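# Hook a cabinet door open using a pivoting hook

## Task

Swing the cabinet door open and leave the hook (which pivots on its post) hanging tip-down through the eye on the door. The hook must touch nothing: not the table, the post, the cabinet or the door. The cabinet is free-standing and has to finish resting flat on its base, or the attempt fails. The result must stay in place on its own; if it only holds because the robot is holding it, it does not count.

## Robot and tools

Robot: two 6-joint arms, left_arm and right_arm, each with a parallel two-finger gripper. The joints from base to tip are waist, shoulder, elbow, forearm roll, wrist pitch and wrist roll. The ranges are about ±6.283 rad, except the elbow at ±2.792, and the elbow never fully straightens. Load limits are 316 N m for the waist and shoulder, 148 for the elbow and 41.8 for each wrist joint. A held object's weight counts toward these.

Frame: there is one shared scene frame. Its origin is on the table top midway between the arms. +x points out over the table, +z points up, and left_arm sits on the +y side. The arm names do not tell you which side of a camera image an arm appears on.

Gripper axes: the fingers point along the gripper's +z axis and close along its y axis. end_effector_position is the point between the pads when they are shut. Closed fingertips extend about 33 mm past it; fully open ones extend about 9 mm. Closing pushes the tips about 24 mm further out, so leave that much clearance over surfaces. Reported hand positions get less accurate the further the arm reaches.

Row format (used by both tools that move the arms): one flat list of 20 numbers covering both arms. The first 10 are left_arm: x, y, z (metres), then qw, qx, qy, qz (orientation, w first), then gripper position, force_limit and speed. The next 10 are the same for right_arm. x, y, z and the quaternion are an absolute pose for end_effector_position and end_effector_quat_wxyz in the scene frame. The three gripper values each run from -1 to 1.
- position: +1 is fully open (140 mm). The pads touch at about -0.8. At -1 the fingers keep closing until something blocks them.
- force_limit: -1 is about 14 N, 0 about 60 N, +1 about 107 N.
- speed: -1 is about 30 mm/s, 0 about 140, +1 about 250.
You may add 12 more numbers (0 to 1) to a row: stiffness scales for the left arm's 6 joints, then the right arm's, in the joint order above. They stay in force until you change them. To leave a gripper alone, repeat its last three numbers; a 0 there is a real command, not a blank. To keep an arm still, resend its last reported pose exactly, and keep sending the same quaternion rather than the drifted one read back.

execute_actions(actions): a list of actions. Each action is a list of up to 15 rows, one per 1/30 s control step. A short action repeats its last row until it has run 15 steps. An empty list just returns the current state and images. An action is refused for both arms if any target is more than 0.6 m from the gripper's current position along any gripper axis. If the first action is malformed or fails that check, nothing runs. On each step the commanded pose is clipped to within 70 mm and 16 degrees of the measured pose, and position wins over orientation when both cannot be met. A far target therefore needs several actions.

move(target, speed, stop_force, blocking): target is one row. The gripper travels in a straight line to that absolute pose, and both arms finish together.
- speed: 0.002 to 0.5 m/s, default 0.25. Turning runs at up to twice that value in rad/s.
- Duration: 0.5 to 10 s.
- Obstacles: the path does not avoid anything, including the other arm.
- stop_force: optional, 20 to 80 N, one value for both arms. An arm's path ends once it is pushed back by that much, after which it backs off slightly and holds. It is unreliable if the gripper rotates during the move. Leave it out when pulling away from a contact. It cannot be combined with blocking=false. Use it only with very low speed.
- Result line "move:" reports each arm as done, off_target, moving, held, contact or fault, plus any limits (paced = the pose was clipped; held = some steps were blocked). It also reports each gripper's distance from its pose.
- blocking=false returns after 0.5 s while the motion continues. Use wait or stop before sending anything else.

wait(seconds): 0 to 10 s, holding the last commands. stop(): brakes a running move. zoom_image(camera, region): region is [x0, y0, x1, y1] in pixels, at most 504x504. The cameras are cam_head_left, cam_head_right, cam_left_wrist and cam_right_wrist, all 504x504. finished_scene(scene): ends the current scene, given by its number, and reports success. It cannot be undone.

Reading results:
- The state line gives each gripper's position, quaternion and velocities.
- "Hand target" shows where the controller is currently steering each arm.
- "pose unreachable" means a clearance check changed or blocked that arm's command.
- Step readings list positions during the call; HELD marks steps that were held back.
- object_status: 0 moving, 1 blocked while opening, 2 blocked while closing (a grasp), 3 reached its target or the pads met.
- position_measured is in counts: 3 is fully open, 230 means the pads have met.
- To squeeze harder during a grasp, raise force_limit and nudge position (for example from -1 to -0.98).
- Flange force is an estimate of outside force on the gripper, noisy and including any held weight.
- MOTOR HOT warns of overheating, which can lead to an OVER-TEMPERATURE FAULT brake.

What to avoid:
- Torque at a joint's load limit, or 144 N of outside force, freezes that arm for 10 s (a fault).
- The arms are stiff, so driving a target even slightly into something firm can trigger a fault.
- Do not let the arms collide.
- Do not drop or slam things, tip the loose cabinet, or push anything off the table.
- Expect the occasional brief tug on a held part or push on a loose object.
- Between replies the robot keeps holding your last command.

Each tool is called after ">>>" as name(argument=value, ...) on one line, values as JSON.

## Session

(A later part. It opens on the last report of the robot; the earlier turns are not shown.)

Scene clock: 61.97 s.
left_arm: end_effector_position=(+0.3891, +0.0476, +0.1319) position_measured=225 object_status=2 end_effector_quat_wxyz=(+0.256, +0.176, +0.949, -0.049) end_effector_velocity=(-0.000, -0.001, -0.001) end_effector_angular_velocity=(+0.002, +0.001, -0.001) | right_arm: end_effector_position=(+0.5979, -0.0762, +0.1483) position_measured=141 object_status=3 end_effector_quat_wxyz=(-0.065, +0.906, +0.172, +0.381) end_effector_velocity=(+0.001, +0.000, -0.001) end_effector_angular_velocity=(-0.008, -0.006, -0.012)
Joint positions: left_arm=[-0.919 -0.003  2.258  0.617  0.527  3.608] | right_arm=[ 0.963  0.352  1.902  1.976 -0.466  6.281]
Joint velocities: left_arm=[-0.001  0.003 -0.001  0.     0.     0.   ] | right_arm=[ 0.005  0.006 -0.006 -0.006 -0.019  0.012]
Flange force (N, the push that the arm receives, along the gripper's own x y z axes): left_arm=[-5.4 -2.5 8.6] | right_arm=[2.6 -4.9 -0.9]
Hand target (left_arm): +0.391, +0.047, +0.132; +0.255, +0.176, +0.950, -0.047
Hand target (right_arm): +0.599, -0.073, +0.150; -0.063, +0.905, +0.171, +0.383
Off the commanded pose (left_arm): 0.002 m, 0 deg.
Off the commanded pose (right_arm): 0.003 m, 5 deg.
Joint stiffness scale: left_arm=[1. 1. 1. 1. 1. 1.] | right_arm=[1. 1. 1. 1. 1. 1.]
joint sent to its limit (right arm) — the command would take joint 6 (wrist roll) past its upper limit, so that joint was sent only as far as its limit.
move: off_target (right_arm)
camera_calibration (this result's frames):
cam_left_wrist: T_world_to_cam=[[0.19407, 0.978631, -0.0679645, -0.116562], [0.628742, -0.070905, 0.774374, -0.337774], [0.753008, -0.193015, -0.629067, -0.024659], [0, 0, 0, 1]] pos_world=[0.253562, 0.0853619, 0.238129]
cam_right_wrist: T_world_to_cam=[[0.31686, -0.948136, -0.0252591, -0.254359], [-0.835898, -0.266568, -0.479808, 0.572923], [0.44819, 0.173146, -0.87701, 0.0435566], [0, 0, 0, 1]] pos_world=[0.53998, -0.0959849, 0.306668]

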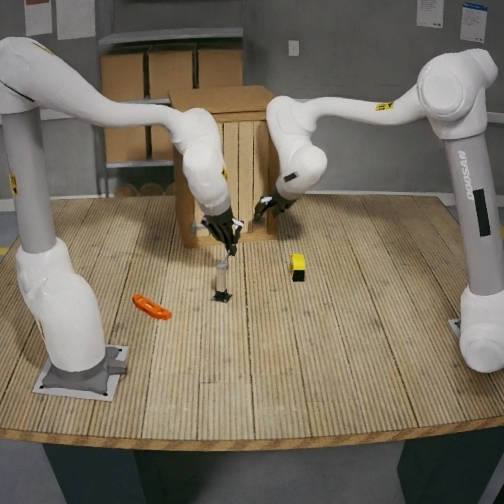

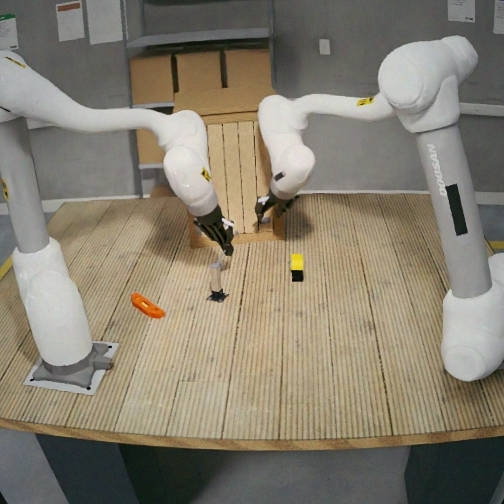

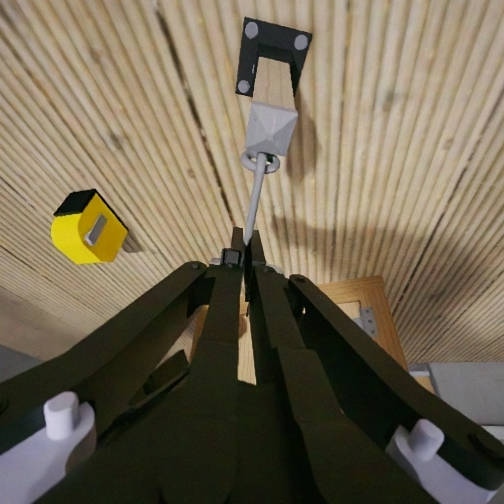

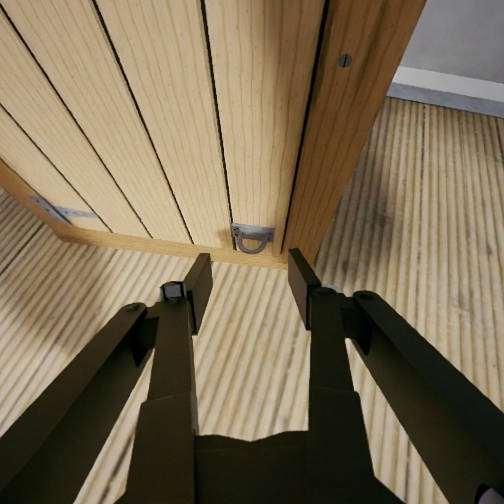

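>>> move(target=[0.391,0.047,0.132,0.255,0.176,0.95,-0.047,-1,-0.5,0,0.643,-0.058,0.11,-0.06,0.926,0.164,0.337,-0.1,0,0], speed=0.05)

>>> move(target=[0.391,0.047,0.132,0.255,0.176,0.95,-0.047,-1,-0.5,0,0.643,-0.058,0.11,-0.06,0.926,0.164,0.337,-1,0,0])

>>> move(target=[0.391,0.047,0.132,0.255,0.176,0.95,-0.047,-1,-0.5,0,0.575,-0.056,0.11,-0.03,0.936,0.082,0.341,-1,0,0], speed=0.05)

Scene clock: 71.27 s.
left_arm: end_effector_position=(+0.3891, +0.0476, +0.1319) position_measured=225 object_status=2 end_effector_quat_wxyz=(+0.256, +0.176, +0.949, -0.049) end_effector_velocity=(+0.001, -0.000, +0.001) end_effector_angular_velocity=(-0.001, -0.001, +0.001) | right_arm: end_effector_position=(+0.6394, -0.0615, +0.1091) position_measured=141 object_status=3 end_effector_quat_wxyz=(-0.056, +0.925, +0.165, +0.337) end_effector_velocity=(+0.001, +0.001, -0.001) end_effector_angular_velocity=(-0.002, +0.004, +0.003)
Joint positions: left_arm=[-0.919 -0.003  2.258  0.617  0.527  3.608] | right_arm=[ 0.911  0.443  1.8    2.217 -0.457  6.039]
Joint velocities: left_arm=[ 0.001 -0.001 -0.001 -0.     0.     0.   ] | right_arm=[-0.002  0.003 -0.005  0.014  0.001 -0.017]
Flange force (N, the push that the arm receives, along the gripper's own x y z axes): left_arm=[-7.6 3.5 6.6] | right_arm=[-1.1 -2.7 -2.9]
Hand target (left_arm): +0.391, +0.047, +0.132; +0.255, +0.176, +0.950, -0.047
Hand target (right_arm): +0.643, -0.058, +0.110; -0.060, +0.925, +0.164, +0.337
Off the commanded pose (left_arm): 0.002 m, 0 deg.
Off the commanded pose (right_arm): 0.005 m, 0 deg.
Joint stiffness scale: left_arm=[1. 1. 1. 1. 1. 1.] | right_arm=[1. 1. 1. 1. 1. 1.]
move: off_target (right_arm)
camera_calibration (this result's frames):
cam_left_wrist: T_world_to_cam=[[0.194055, 0.978634, -0.0679545, -0.116564], [0.628755, -0.0709065, 0.774364, -0.337777], [0.753, -0.192996, -0.629081, -0.0246607], [0, 0, 0, 1]] pos_world=[0.253568, 0.0853631, 0.238128]
cam_right_wrist: T_world_to_cam=[[0.295359, -0.955048, -0.0254369, -0.241193], [-0.881535, -0.262167, -0.392637, 0.612707], [0.368318, 0.138392, -0.919342, 0.0416495], [0, 0, 0, 1]] pos_world=[0.596021, -0.0754835, 0.272726]

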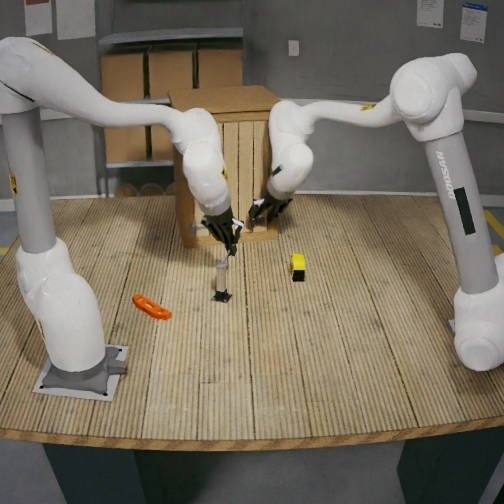

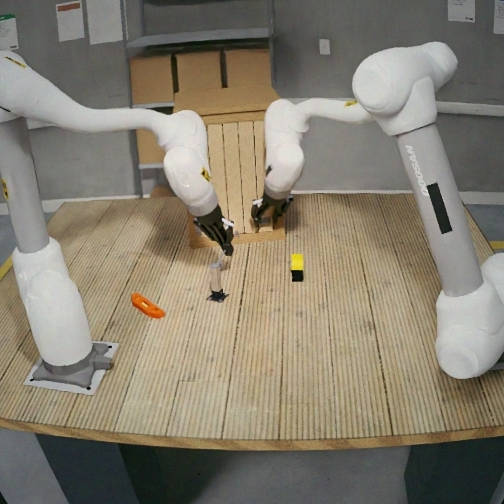

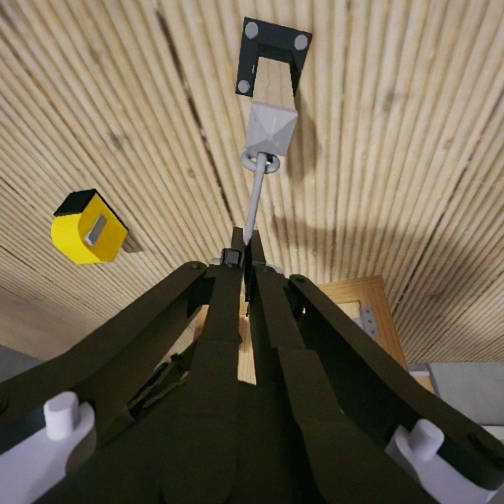

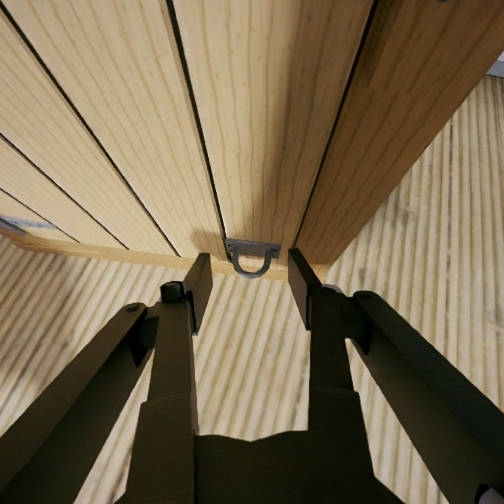

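Scene clock: 71.97 s.
left_arm: end_effector_position=(+0.3891, +0.0476, +0.1319) position_measured=225 object_status=2 end_effector_quat_wxyz=(+0.256, +0.176, +0.949, -0.049) end_effector_velocity=(+0.000, -0.000, +0.001) end_effector_angular_velocity=(-0.000, -0.000, +0.001) | right_arm: end_effector_position=(+0.6400, -0.0615, +0.1097) position_measured=199 object_status=2 end_effector_quat_wxyz=(-0.056, +0.926, +0.164, +0.336) end_effector_velocity=(-0.001, +0.001, -0.000) end_effector_angular_velocity=(+0.001, +0.001, +0.001)
Joint positions: left_arm=[-0.919 -0.003  2.258  0.617  0.527  3.608] | right_arm=[ 0.91   0.443  1.799  2.22  -0.457  6.037]
Joint velocities: left_arm=[ 0.    -0.    -0.001 -0.     0.001 -0.001] | right_arm=[ 0.002 -0.    -0.     0.002  0.     0.   ]
Flange force (N, the push that the arm receives, along the gripper's own x y z axes): left_arm=[-7.6 -0.3 9.0] | right_arm=[-6.2 4.8 -53.8]
Hand target (left_arm): +0.391, +0.047, +0.132; +0.255, +0.176, +0.950, -0.047
Hand target (right_arm): +0.643, -0.058, +0.110; -0.060, +0.925, +0.164, +0.337
Off the commanded pose (left_arm): 0.002 m, 0 deg.
Off the commanded pose (right_arm): 0.005 m, 0 deg.
Joint stiffness scale: left_arm=[1. 1. 1. 1. 1. 1.] | right_arm=[1. 1. 1. 1. 1. 1.]
move: off_target (right_arm)
camera_calibration (this result's frames):
cam_left_wrist: T_world_to_cam=[[0.194053, 0.978635, -0.0679525, -0.116563], [0.628757, -0.070907, 0.774363, -0.337777], [0.753, -0.192993, -0.629083, -0.0246629], [0, 0, 0, 1]] pos_world=[0.25357, 0.0853623, 0.238126]
cam_right_wrist: T_world_to_cam=[[0.294268, -0.955358, -0.0264126, -0.240563], [-0.882009, -0.260825, -0.392468, 0.613783], [0.368059, 0.138787, -0.919386, 0.0421851], [0, 0, 0, 1]] pos_world=[0.596625, -0.0755884, 0.273321]

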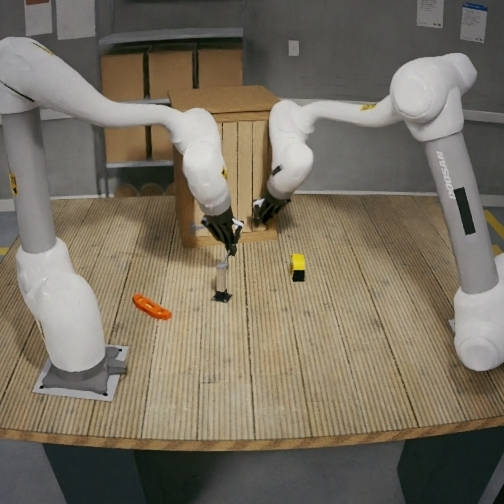

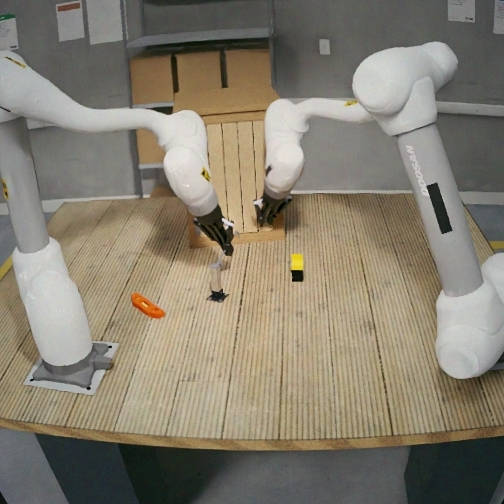

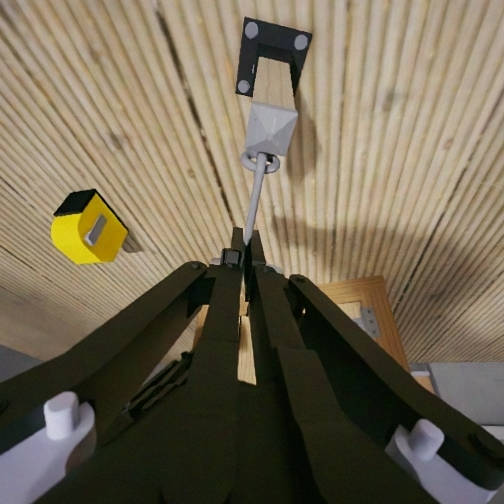

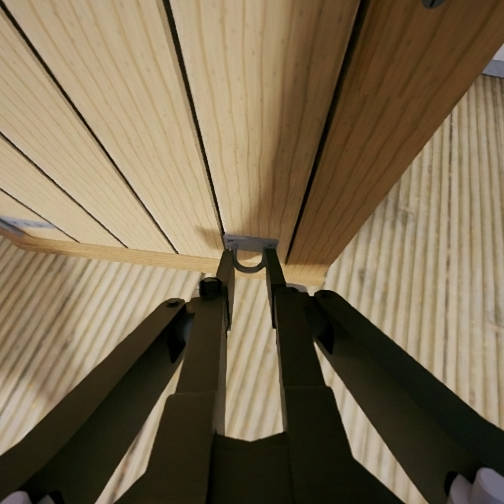

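Scene clock: 74.03 s.
left_arm: end_effector_position=(+0.3892, +0.0476, +0.1319) position_measured=225 object_status=2 end_effector_quat_wxyz=(+0.256, +0.176, +0.949, -0.049) end_effector_velocity=(+0.000, +0.000, -0.000) end_effector_angular_velocity=(+0.001, +0.001, +0.001) | right_arm: end_effector_position=(+0.5780, -0.0543, +0.1108) position_measured=233 object_status=3 end_effector_quat_wxyz=(-0.031, +0.937, +0.087, +0.338) end_effector_velocity=(-0.002, -0.001, -0.001) end_effector_angular_velocity=(-0.002, +0.004, -0.007)
Joint positions: left_arm=[-0.919 -0.003  2.258  0.617  0.527  3.608] | right_arm=[ 1.024  0.438  1.802  2.19  -0.631  6.282]
Joint velocities: left_arm=[ 0.     0.001 -0.    -0.     0.001 -0.   ] | right_arm=[ 0.001  0.     0.     0.007 -0.006  0.   ]
Flange force (N, the push that the arm receives, along the gripper's own x y z axes): left_arm=[-2.2 -1.3 4.1] | right_arm=[1.6 0.6 -2.3]
Hand target (left_arm): +0.391, +0.047, +0.132; +0.255, +0.176, +0.950, -0.047
Hand target (right_arm): +0.575, -0.056, +0.110; -0.029, +0.937, +0.084, +0.337
Off the commanded pose (left_arm): 0.002 m, 0 deg.
Off the commanded pose (right_arm): 0.004 m, 1 deg.
Joint stiffness scale: left_arm=[1. 1. 1. 1. 1. 1.] | right_arm=[1. 1. 1. 1. 1. 1.]
joint sent to its limit (right arm) — the command would take joint 6 (wrist roll) past its upper limit, so that joint was sent only as far as its limit.
move: off_target (right_arm)
camera_calibration (this result's frames):
cam_left_wrist: T_world_to_cam=[[0.194053, 0.978635, -0.0679521, -0.116563], [0.628757, -0.0709073, 0.774363, -0.337777], [0.753, -0.192992, -0.629083, -0.024663], [0, 0, 0, 1]] pos_world=[0.25357, 0.0853624, 0.238126]
cam_right_wrist: T_world_to_cam=[[0.133248, -0.990546, -0.0326084, -0.123558], [-0.914783, -0.110264, -0.388606, 0.588066], [0.381336, 0.0816106, -0.920827, 0.0543254], [0, 0, 0, 1]] pos_world=[0.5337, -0.0619816, 0.274521]

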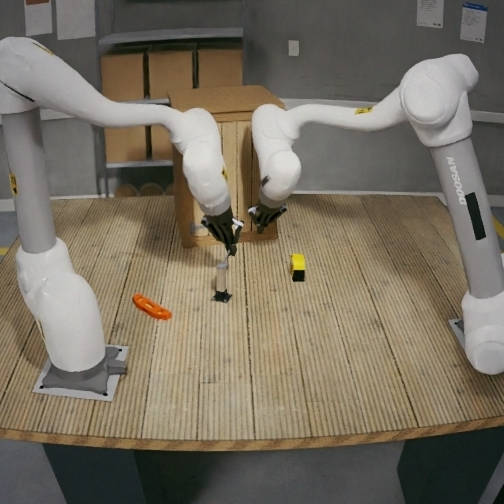

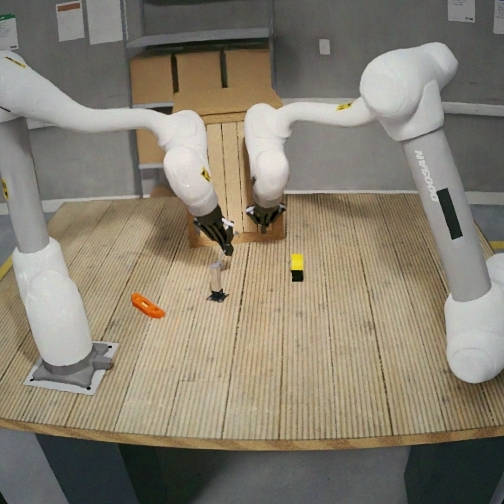

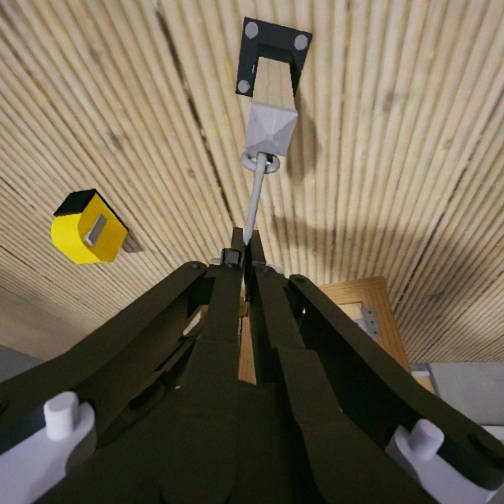

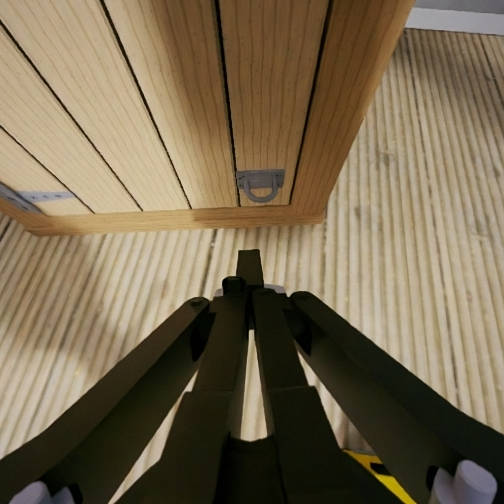

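Too high; go lower by 15 mm.

>>> move(target=[0.391,0.047,0.132,0.255,0.176,0.95,-0.047,-1,-0.5,0,0.646,-0.062,0.095,-0.045,0.932,0.123,0.339,-0.1,-0.3,0], speed=0.05)

>>> move(target=[0.391,0.047,0.132,0.255,0.176,0.95,-0.047,-1,-0.5,0,0.646,-0.062,0.095,-0.045,0.932,0.123,0.339,-1,-0.3,0])

>>> move(target=[0.391,0.047,0.132,0.255,0.176,0.95,-0.047,-1,-0.5,0,0.575,-0.06,0.095,-0.03,0.936,0.082,0.341,-1,-0.3,0], speed=0.05)

Scene clock: 82.17 s.
left_arm: end_effector_position=(+0.3892, +0.0476, +0.1319) position_measured=225 object_status=2 end_effector_quat_wxyz=(+0.256, +0.176, +0.949, -0.049) end_effector_velocity=(+0.000, -0.000, +0.001) end_effector_angular_velocity=(-0.001, -0.000, +0.001) | right_arm: end_effector_position=(+0.6416, -0.0658, +0.0937) position_measured=141 object_status=3 end_effector_quat_wxyz=(-0.042, +0.933, +0.121, +0.337) end_effector_velocity=(+0.002, +0.000, -0.000) end_effector_angular_velocity=(-0.001, -0.001, +0.005)
Joint positions: left_arm=[-0.919 -0.003  2.258  0.617  0.527  3.608] | right_arm=[ 0.925  0.472  1.788  2.176 -0.514  6.167]
Joint velocities: left_arm=[-0.    -0.001 -0.    -0.     0.    -0.001] | right_arm=[-0.002  0.001 -0.001 -0.001  0.003 -0.006]
Flange force (N, the push that the arm receives, along the gripper's own x y z axes): left_arm=[-5.3 -0.8 5.3] | right_arm=[-2.5 -2.1 -4.9]
Hand target (left_arm): +0.391, +0.047, +0.132; +0.255, +0.176, +0.950, -0.047
Hand target (right_arm): +0.646, -0.062, +0.095; -0.045, +0.932, +0.123, +0.339
Off the commanded pose (left_arm): 0.002 m, 0 deg.
Off the commanded pose (right_arm): 0.006 m, 0 deg.
Joint stiffness scale: left_arm=[1. 1. 1. 1. 1. 1.] | right_arm=[1. 1. 1. 1. 1. 1.]
move: off_target (right_arm)
camera_calibration (this result's frames):
cam_left_wrist: T_world_to_cam=[[0.194052, 0.978635, -0.0679522, -0.116563], [0.628757, -0.070907, 0.774363, -0.337778], [0.753, -0.192992, -0.629083, -0.0246631], [0, 0, 0, 1]] pos_world=[0.253571, 0.0853624, 0.238126]
cam_right_wrist: T_world_to_cam=[[0.204892, -0.978361, -0.0288019, -0.189515], [-0.903756, -0.177805, -0.389373, 0.626958], [0.375826, 0.105809, -0.92063, 0.0204436], [0, 0, 0, 1]] pos_world=[0.597764, -0.0761012, 0.257483]

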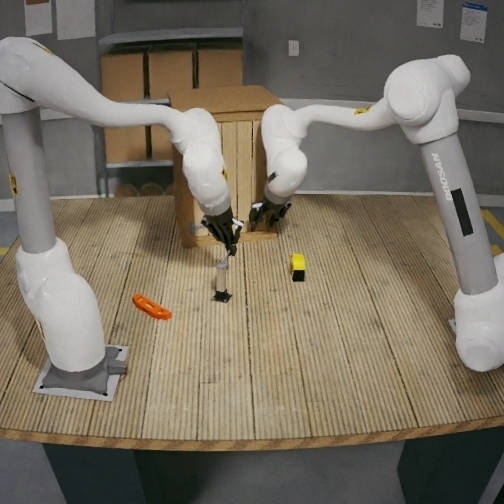

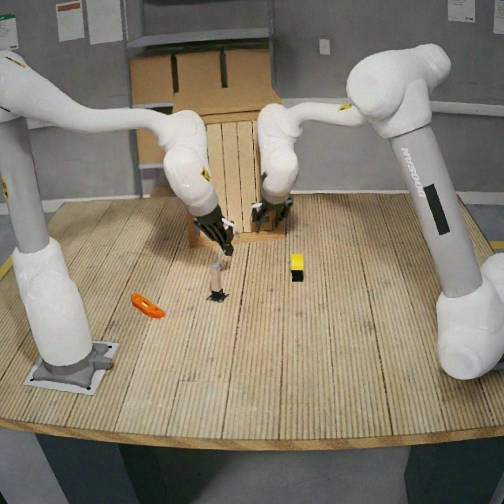

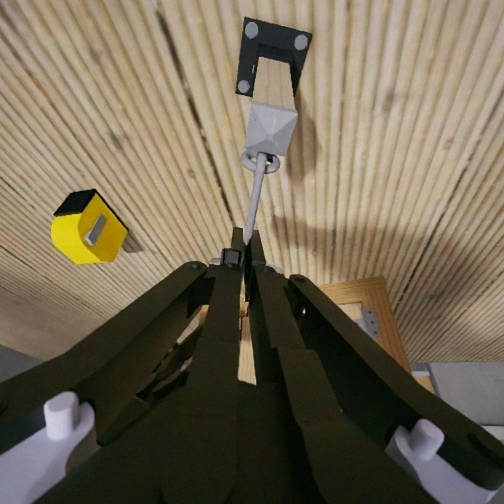

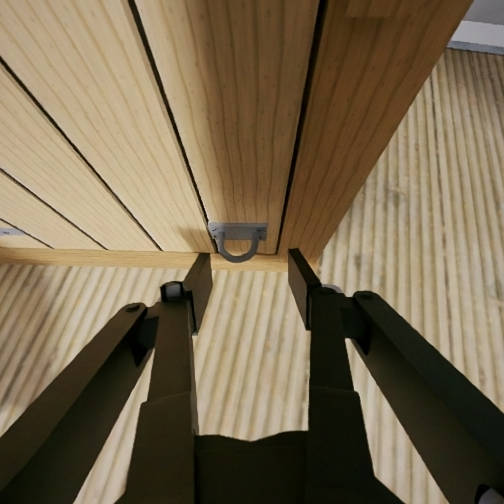

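Scene clock: 82.87 s.
left_arm: end_effector_position=(+0.3892, +0.0476, +0.1319) position_measured=225 object_status=2 end_effector_quat_wxyz=(+0.256, +0.176, +0.949, -0.049) end_effector_velocity=(-0.000, +0.000, -0.000) end_effector_angular_velocity=(+0.001, +0.000, -0.000) | right_arm: end_effector_position=(+0.6412, -0.0645, +0.0924) position_measured=232 object_status=3 end_effector_quat_wxyz=(-0.043, +0.933, +0.122, +0.336) end_effector_velocity=(-0.000, +0.000, +0.001) end_effector_angular_velocity=(+0.001, -0.001, +0.000)
Joint positions: left_arm=[-0.919 -0.003  2.258  0.617  0.527  3.608] | right_arm=[ 0.926  0.473  1.788  2.176 -0.51   6.167]
Joint velocities: left_arm=[-0.     0.     0.001  0.001  0.    -0.001] | right_arm=[ 0.    -0.001 -0.     0.     0.     0.   ]
Flange force (N, the push that the arm receives, along the gripper's own x y z axes): left_arm=[-5.6 -1.1 6.2] | right_arm=[-19.6 -1.6 -10.4]
Hand target (left_arm): +0.391, +0.047, +0.132; +0.255, +0.176, +0.950, -0.047
Hand target (right_arm): +0.646, -0.062, +0.095; -0.045, +0.932, +0.123, +0.339
Off the commanded pose (left_arm): 0.002 m, 0 deg.
Off the commanded pose (right_arm): 0.006 m, 0 deg.
Joint stiffness scale: left_arm=[1. 1. 1. 1. 1. 1.] | right_arm=[1. 1. 1. 1. 1. 1.]
move: off_target (right_arm)
camera_calibration (this result's frames):
cam_left_wrist: T_world_to_cam=[[0.194051, 0.978635, -0.0679511, -0.116563], [0.628757, -0.0709073, 0.774362, -0.337778], [0.753, -0.192991, -0.629084, -0.024664], [0, 0, 0, 1]] pos_world=[0.253571, 0.0853621, 0.238126]
cam_right_wrist: T_world_to_cam=[[0.207457, -0.977779, -0.0301714, -0.189751], [-0.903758, -0.179765, -0.388466, 0.626041], [0.37441, 0.107858, -0.920969, 0.020303], [0, 0, 0, 1]] pos_world=[0.597554, -0.0751841, 0.256169]

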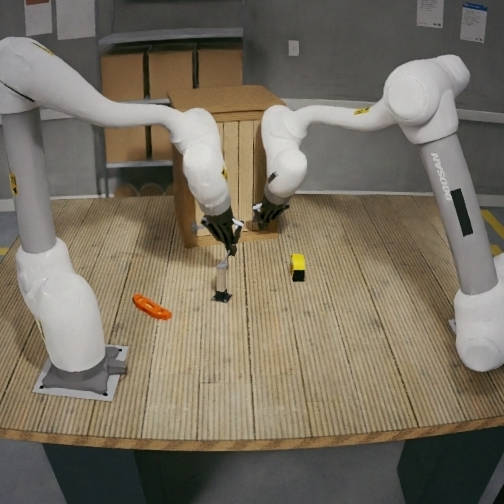

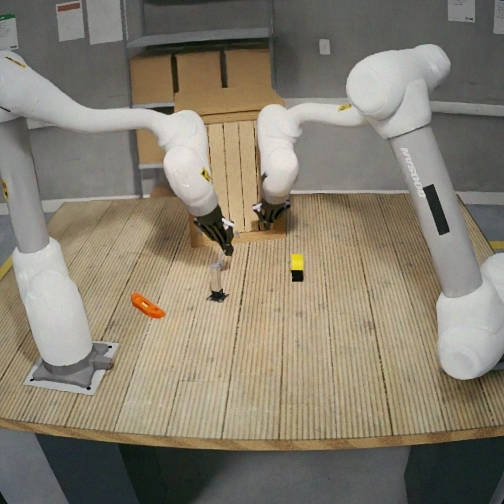

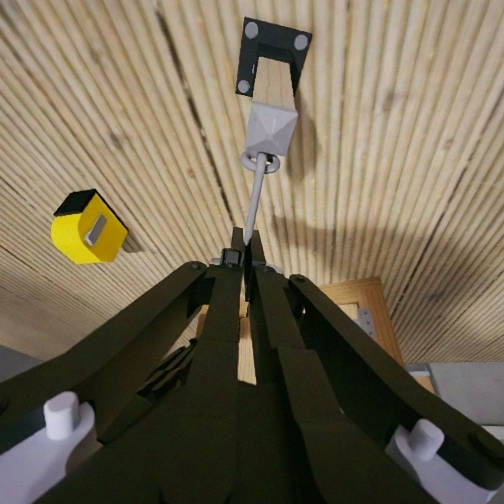

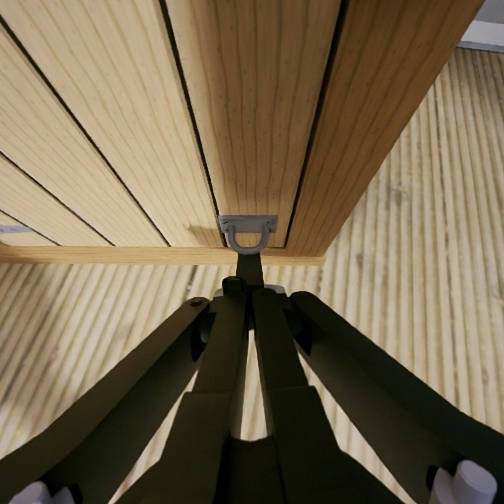

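Scene clock: 84.53 s.
left_arm: end_effector_position=(+0.3892, +0.0476, +0.1319) position_measured=225 object_status=2 end_effector_quat_wxyz=(+0.256, +0.176, +0.949, -0.049) end_effector_velocity=(+0.000, +0.000, +0.001) end_effector_angular_velocity=(-0.000, -0.000, +0.001) | right_arm: end_effector_position=(+0.5796, -0.0557, +0.0966) position_measured=232 object_status=3 end_effector_quat_wxyz=(-0.031, +0.938, +0.089, +0.332) end_effector_velocity=(-0.003, +0.000, +0.001) end_effector_angular_velocity=(-0.001, +0.001, -0.001)
Joint positions: left_arm=[-0.919 -0.003  2.258  0.617  0.527  3.608] | right_arm=[ 1.017  0.452  1.807  2.189 -0.614  6.282]
Joint velocities: left_arm=[ 0.    -0.001 -0.    -0.     0.001 -0.   ] | right_arm=[ 0.004 -0.001  0.     0.003 -0.005  0.001]
Flange force (N, the push that the arm receives, along the gripper's own x y z axes): left_arm=[-6.2 1.4 7.3] | right_arm=[0.8 -0.3 -3.2]
Hand target (left_arm): +0.391, +0.047, +0.132; +0.255, +0.176, +0.950, -0.047
Hand target (right_arm): +0.575, -0.060, +0.095; -0.027, +0.939, +0.087, +0.331
Off the commanded pose (left_arm): 0.002 m, 0 deg.
Off the commanded pose (right_arm): 0.007 m, 1 deg.
Joint stiffness scale: left_arm=[1. 1. 1. 1. 1. 1.] | right_arm=[1. 1. 1. 1. 1. 1.]
joint sent to its limit (right arm) — the command would take joint 6 (wrist roll) past its upper limit, so that joint was sent only as far as its limit.
move: off_target (right_arm)
camera_calibration (this result's frames):
cam_left_wrist: T_world_to_cam=[[0.194051, 0.978635, -0.0679514, -0.116563], [0.628757, -0.0709069, 0.774362, -0.337778], [0.753, -0.192991, -0.629083, -0.0246641], [0, 0, 0, 1]] pos_world=[0.253571, 0.0853621, 0.238126]
cam_right_wrist: T_world_to_cam=[[0.136899, -0.990127, -0.0301194, -0.12803], [-0.918597, -0.115512, -0.377937, 0.584817], [0.370726, 0.0794068, -0.925341, 0.0472496], [0, 0, 0, 1]] pos_world=[0.537222, -0.0629641, 0.26089]

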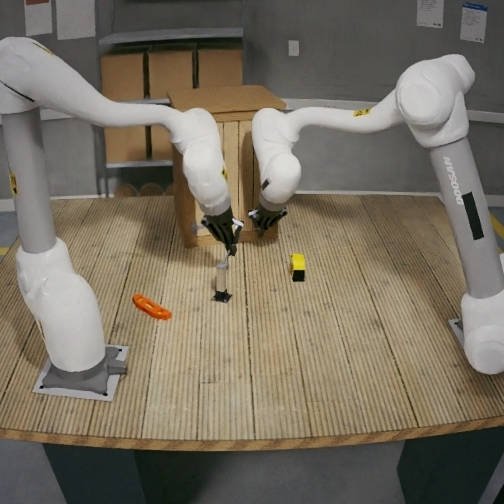

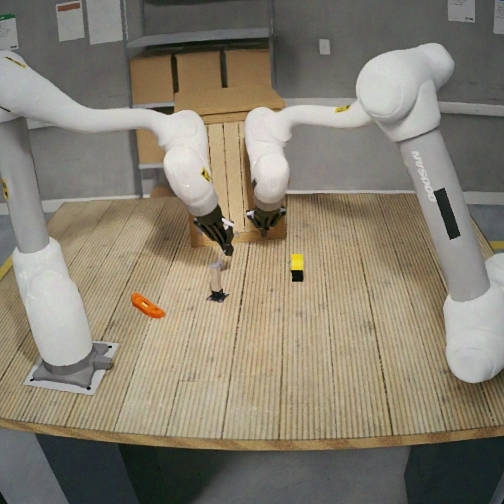

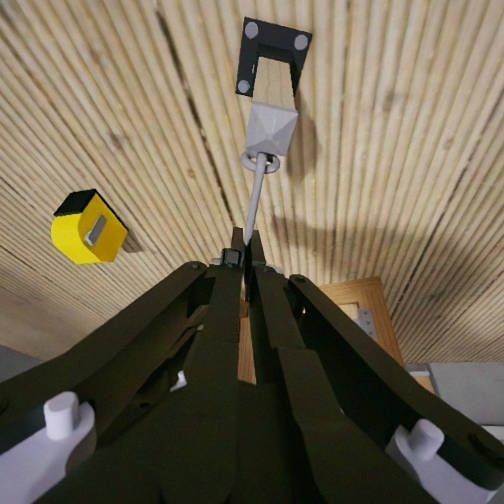

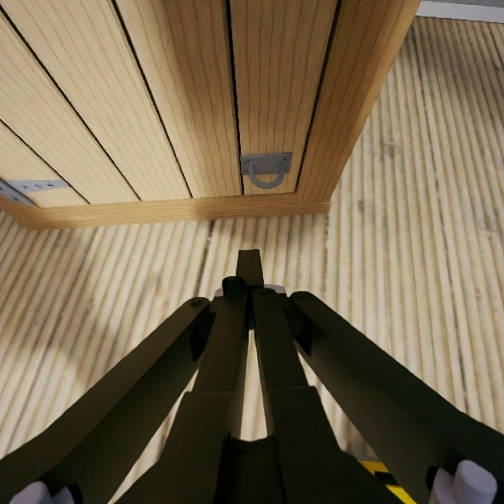

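>>> move(target=[0.391,0.047,0.132,0.255,0.176,0.95,-0.047,-1,-0.5,0,0.668,-0.055,0.1,-0.045,0.932,0.123,0.339,-0.1,-0.3,0], speed=0.05)

Scene clock: 89.37 s.
left_arm: end_effector_position=(+0.3892, +0.0476, +0.1319) position_measured=225 object_status=2 end_effector_quat_wxyz=(+0.256, +0.176, +0.949, -0.049) end_effector_velocity=(-0.000, +0.001, -0.000) end_effector_angular_velocity=(+0.000, +0.001, +0.000) | right_arm: end_effector_position=(+0.6615, -0.0590, +0.0990) position_measured=141 object_status=3 end_effector_quat_wxyz=(-0.040, +0.932, +0.123, +0.338) end_effector_velocity=(+0.002, -0.001, -0.000) end_effector_angular_velocity=(-0.002, +0.001, +0.003)
Joint positions: left_arm=[-0.919 -0.003  2.258  0.617  0.527  3.608] | right_arm=[ 0.909  0.488  1.749  2.209 -0.518  6.112]
Joint velocities: left_arm=[ 0.    -0.001  0.001 -0.001 -0.     0.   ] | right_arm=[-0.003  0.001 -0.002  0.005  0.002 -0.011]
Flange force (N, the push that the arm receives, along the gripper's own x y z axes): left_arm=[-7.2 1.2 6.5] | right_arm=[-14.3 -0.4 -28.6]
Hand target (left_arm): +0.391, +0.047, +0.132; +0.255, +0.176, +0.950, -0.047
Hand target (right_arm): +0.668, -0.055, +0.100; -0.045, +0.932, +0.123, +0.339
Off the commanded pose (left_arm): 0.002 m, 0 deg.
Off the commanded pose (right_arm): 0.008 m, 1 deg.
Joint stiffness scale: left_arm=[1. 1. 1. 1. 1. 1.] | right_arm=[1. 1. 1. 1. 1. 1.]
move: off_target (right_arm)
camera_calibration (this result's frames):
cam_left_wrist: T_world_to_cam=[[0.194051, 0.978635, -0.0679517, -0.116563], [0.628757, -0.0709067, 0.774362, -0.337778], [0.753, -0.192991, -0.629083, -0.0246641], [0, 0, 0, 1]] pos_world=[0.253571, 0.085362, 0.238126]
cam_right_wrist: T_world_to_cam=[[0.207767, -0.977863, -0.0248408, -0.189081], [-0.902584, -0.18186, -0.390217, 0.647232], [0.377061, 0.103495, -0.920388, 0.0161516], [0, 0, 0, 1]] pos_world=[0.617376, -0.0688615, 0.26273]

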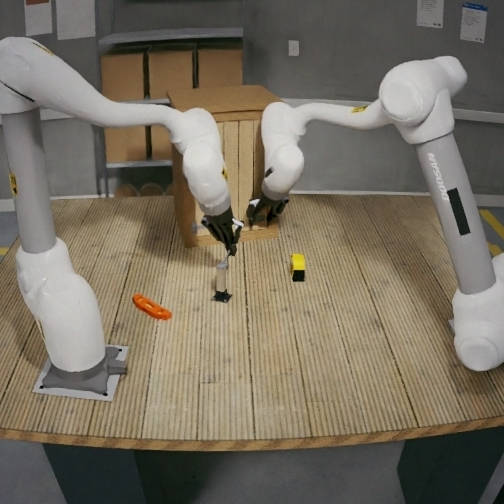

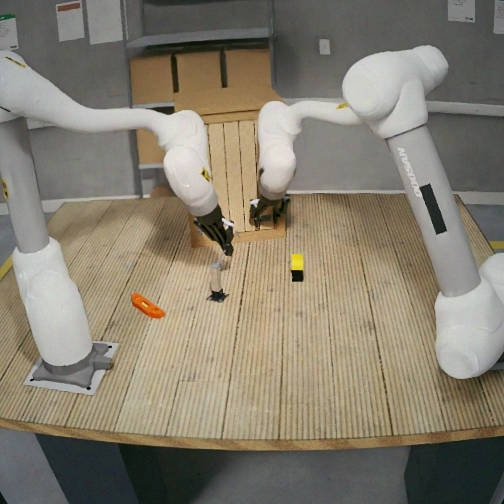

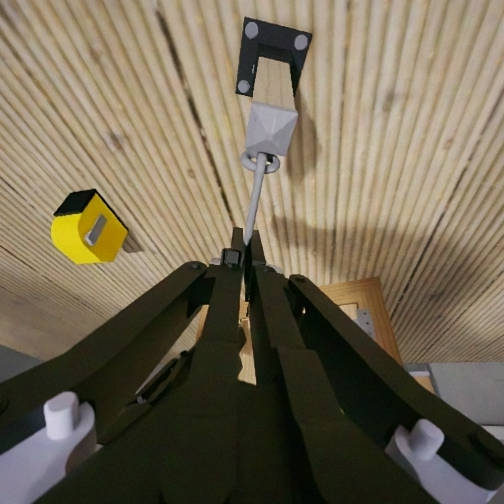

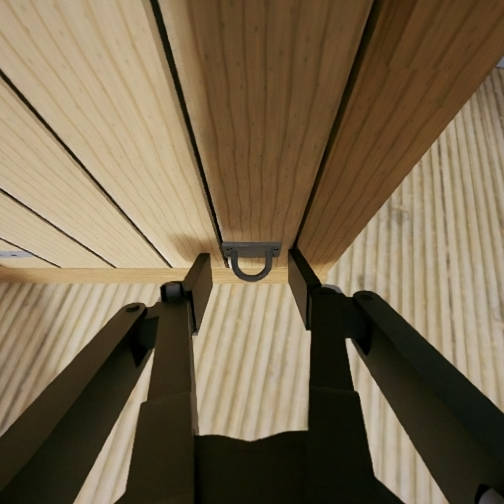

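Touching the door now. Ease back slightly and close.

>>> move(target=[0.391,0.047,0.132,0.255,0.176,0.95,-0.047,-1,-0.5,0,0.656,-0.062,0.099,-0.045,0.932,0.123,0.339,-1,-0.3,-0.8], speed=0.05)

>>> move(target=[0.391,0.047,0.132,0.255,0.176,0.95,-0.047,-1,-0.5,0,0.585,-0.066,0.099,-0.03,0.936,0.082,0.341,-1,-0.3,-0.8], speed=0.04)

Scene clock: 93.27 s.
left_arm: end_effector_position=(+0.3892, +0.0476, +0.1319) position_measured=225 object_status=2 end_effector_quat_wxyz=(+0.256, +0.176, +0.949, -0.049) end_effector_velocity=(-0.000, +0.000, +0.000) end_effector_angular_velocity=(-0.000, -0.000, -0.000) | right_arm: end_effector_position=(+0.6589, -0.0635, +0.0980) position_measured=183 object_status=2 end_effector_quat_wxyz=(-0.041, +0.932, +0.120, +0.338) end_effector_velocity=(-0.001, +0.001, -0.001) end_effector_angular_velocity=(+0.001, -0.002, +0.002)
Joint positions: left_arm=[-0.919 -0.003  2.258  0.617  0.527  3.608] | right_arm=[ 0.909  0.483  1.761  2.197 -0.515  6.132]
Joint velocities: left_arm=[-0.001 -0.001  0.    -0.     0.001 -0.   ] | right_arm=[ 0.001 -0.     0.002 -0.007  0.003  0.006]
Flange force (N, the push that the arm receives, along the gripper's own x y z axes): left_arm=[-4.3 -4.1 8.4] | right_arm=[-2.6 1.6 -0.2]
Hand target (left_arm): +0.391, +0.047, +0.132; +0.255, +0.176, +0.950, -0.047
Hand target (right_arm): +0.656, -0.062, +0.099; -0.045, +0.932, +0.123, +0.339
Off the commanded pose (left_arm): 0.002 m, 0 deg.
Off the commanded pose (right_arm): 0.003 m, 1 deg.
Joint stiffness scale: left_arm=[1. 1. 1. 1. 1. 1.] | right_arm=[1. 1. 1. 1. 1. 1.]
move: done
camera_calibration (this result's frames):
cam_left_wrist: T_world_to_cam=[[0.19405, 0.978635, -0.0679504, -0.116563], [0.628758, -0.0709072, 0.774362, -0.337778], [0.753, -0.192989, -0.629084, -0.024665], [0, 0, 0, 1]] pos_world=[0.253572, 0.0853618, 0.238125]
cam_right_wrist: T_world_to_cam=[[0.202377, -0.97891, -0.0279102, -0.189213], [-0.903321, -0.175591, -0.391381, 0.644656], [0.378226, 0.104418, -0.919806, 0.0158396], [0, 0, 0, 1]] pos_world=[0.614632, -0.0736808, 0.261594]

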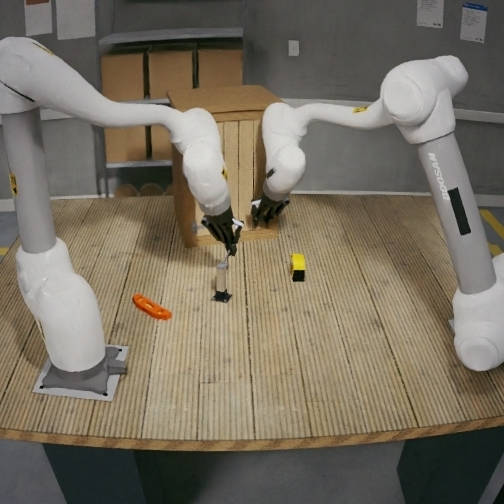

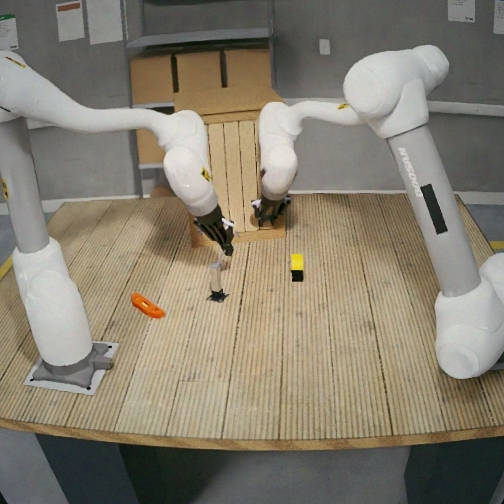

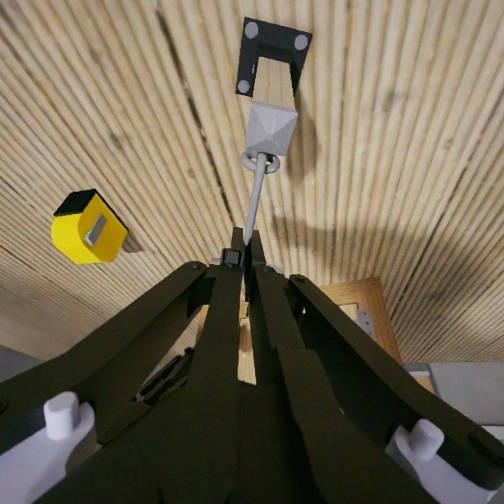

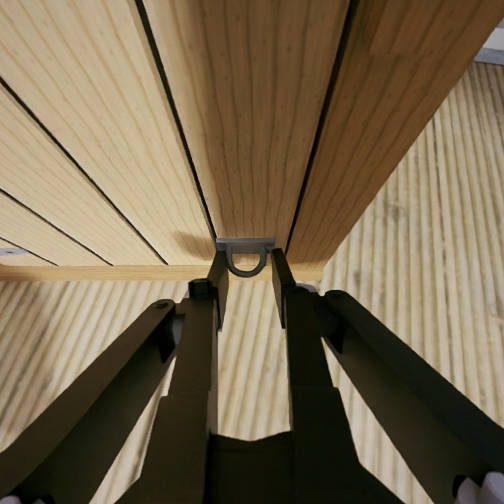

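Scene clock: 95.43 s.
left_arm: end_effector_position=(+0.3892, +0.0476, +0.1319) position_measured=225 object_status=2 end_effector_quat_wxyz=(+0.256, +0.176, +0.949, -0.049) end_effector_velocity=(-0.001, -0.000, +0.000) end_effector_angular_velocity=(-0.001, -0.000, -0.001) | right_arm: end_effector_position=(+0.5900, -0.0651, +0.0982) position_measured=183 object_status=2 end_effector_quat_wxyz=(-0.029, +0.938, +0.085, +0.335) end_effector_velocity=(-0.001, +0.000, +0.000) end_effector_angular_velocity=(-0.000, +0.001, -0.001)
Joint positions: left_arm=[-0.919 -0.003  2.258  0.617  0.527  3.608] | right_arm=[ 1.001  0.449  1.812  2.179 -0.611  6.283]
Joint velocities: left_arm=[-0.001 -0.001  0.    -0.001 -0.     0.001] | right_arm=[ 0.001 -0.    -0.     0.003 -0.002 -0.001]
Flange force (N, the push that the arm receives, along the gripper's own x y z axes): left_arm=[-4.9 0.4 4.4] | right_arm=[-0.6 4.3 7.1]
Hand target (left_arm): +0.391, +0.047, +0.132; +0.255, +0.176, +0.950, -0.047
Hand target (right_arm): +0.585, -0.066, +0.099; -0.028, +0.938, +0.085, +0.334
Off the commanded pose (left_arm): 0.002 m, 0 deg.
Off the commanded pose (right_arm): 0.005 m, 1 deg.
Joint stiffness scale: left_arm=[1. 1. 1. 1. 1. 1.] | right_arm=[1. 1. 1. 1. 1. 1.]
joint sent to its limit (right arm) — the command would take joint 6 (wrist roll) past its upper limit, so that joint was sent only as far as its limit.
move: off_target (right_arm)
camera_calibration (this result's frames):
cam_left_wrist: T_world_to_cam=[[0.19405, 0.978635, -0.0679504, -0.116563], [0.628758, -0.0709073, 0.774362, -0.337778], [0.753, -0.192989, -0.629084, -0.024665], [0, 0, 0, 1]] pos_world=[0.253572, 0.0853616, 0.238125]
cam_right_wrist: T_world_to_cam=[[0.128347, -0.991315, -0.0286731, -0.133835], [-0.917648, -0.107745, -0.382509, 0.59429], [0.376098, 0.0754057, -0.923507, 0.0419916], [0, 0, 0, 1]] pos_world=[0.546733, -0.0718071, 0.262263]

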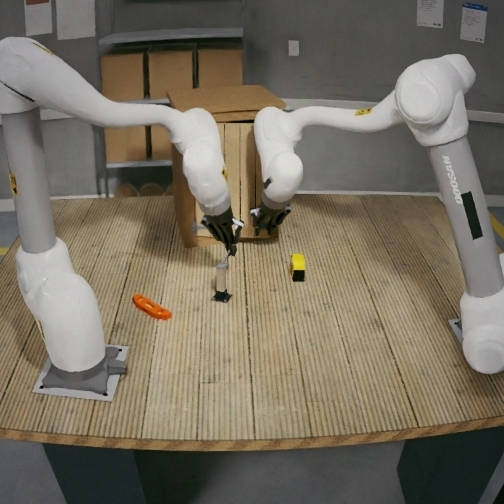

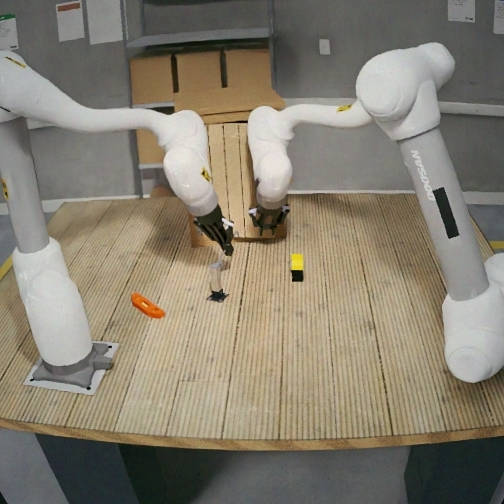

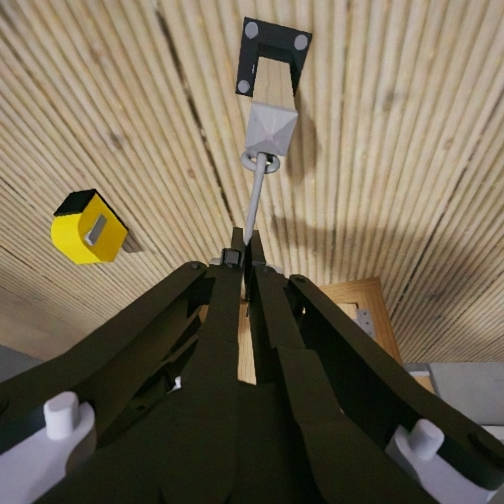

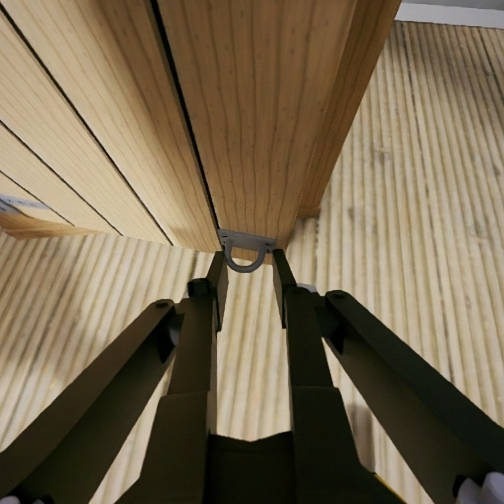

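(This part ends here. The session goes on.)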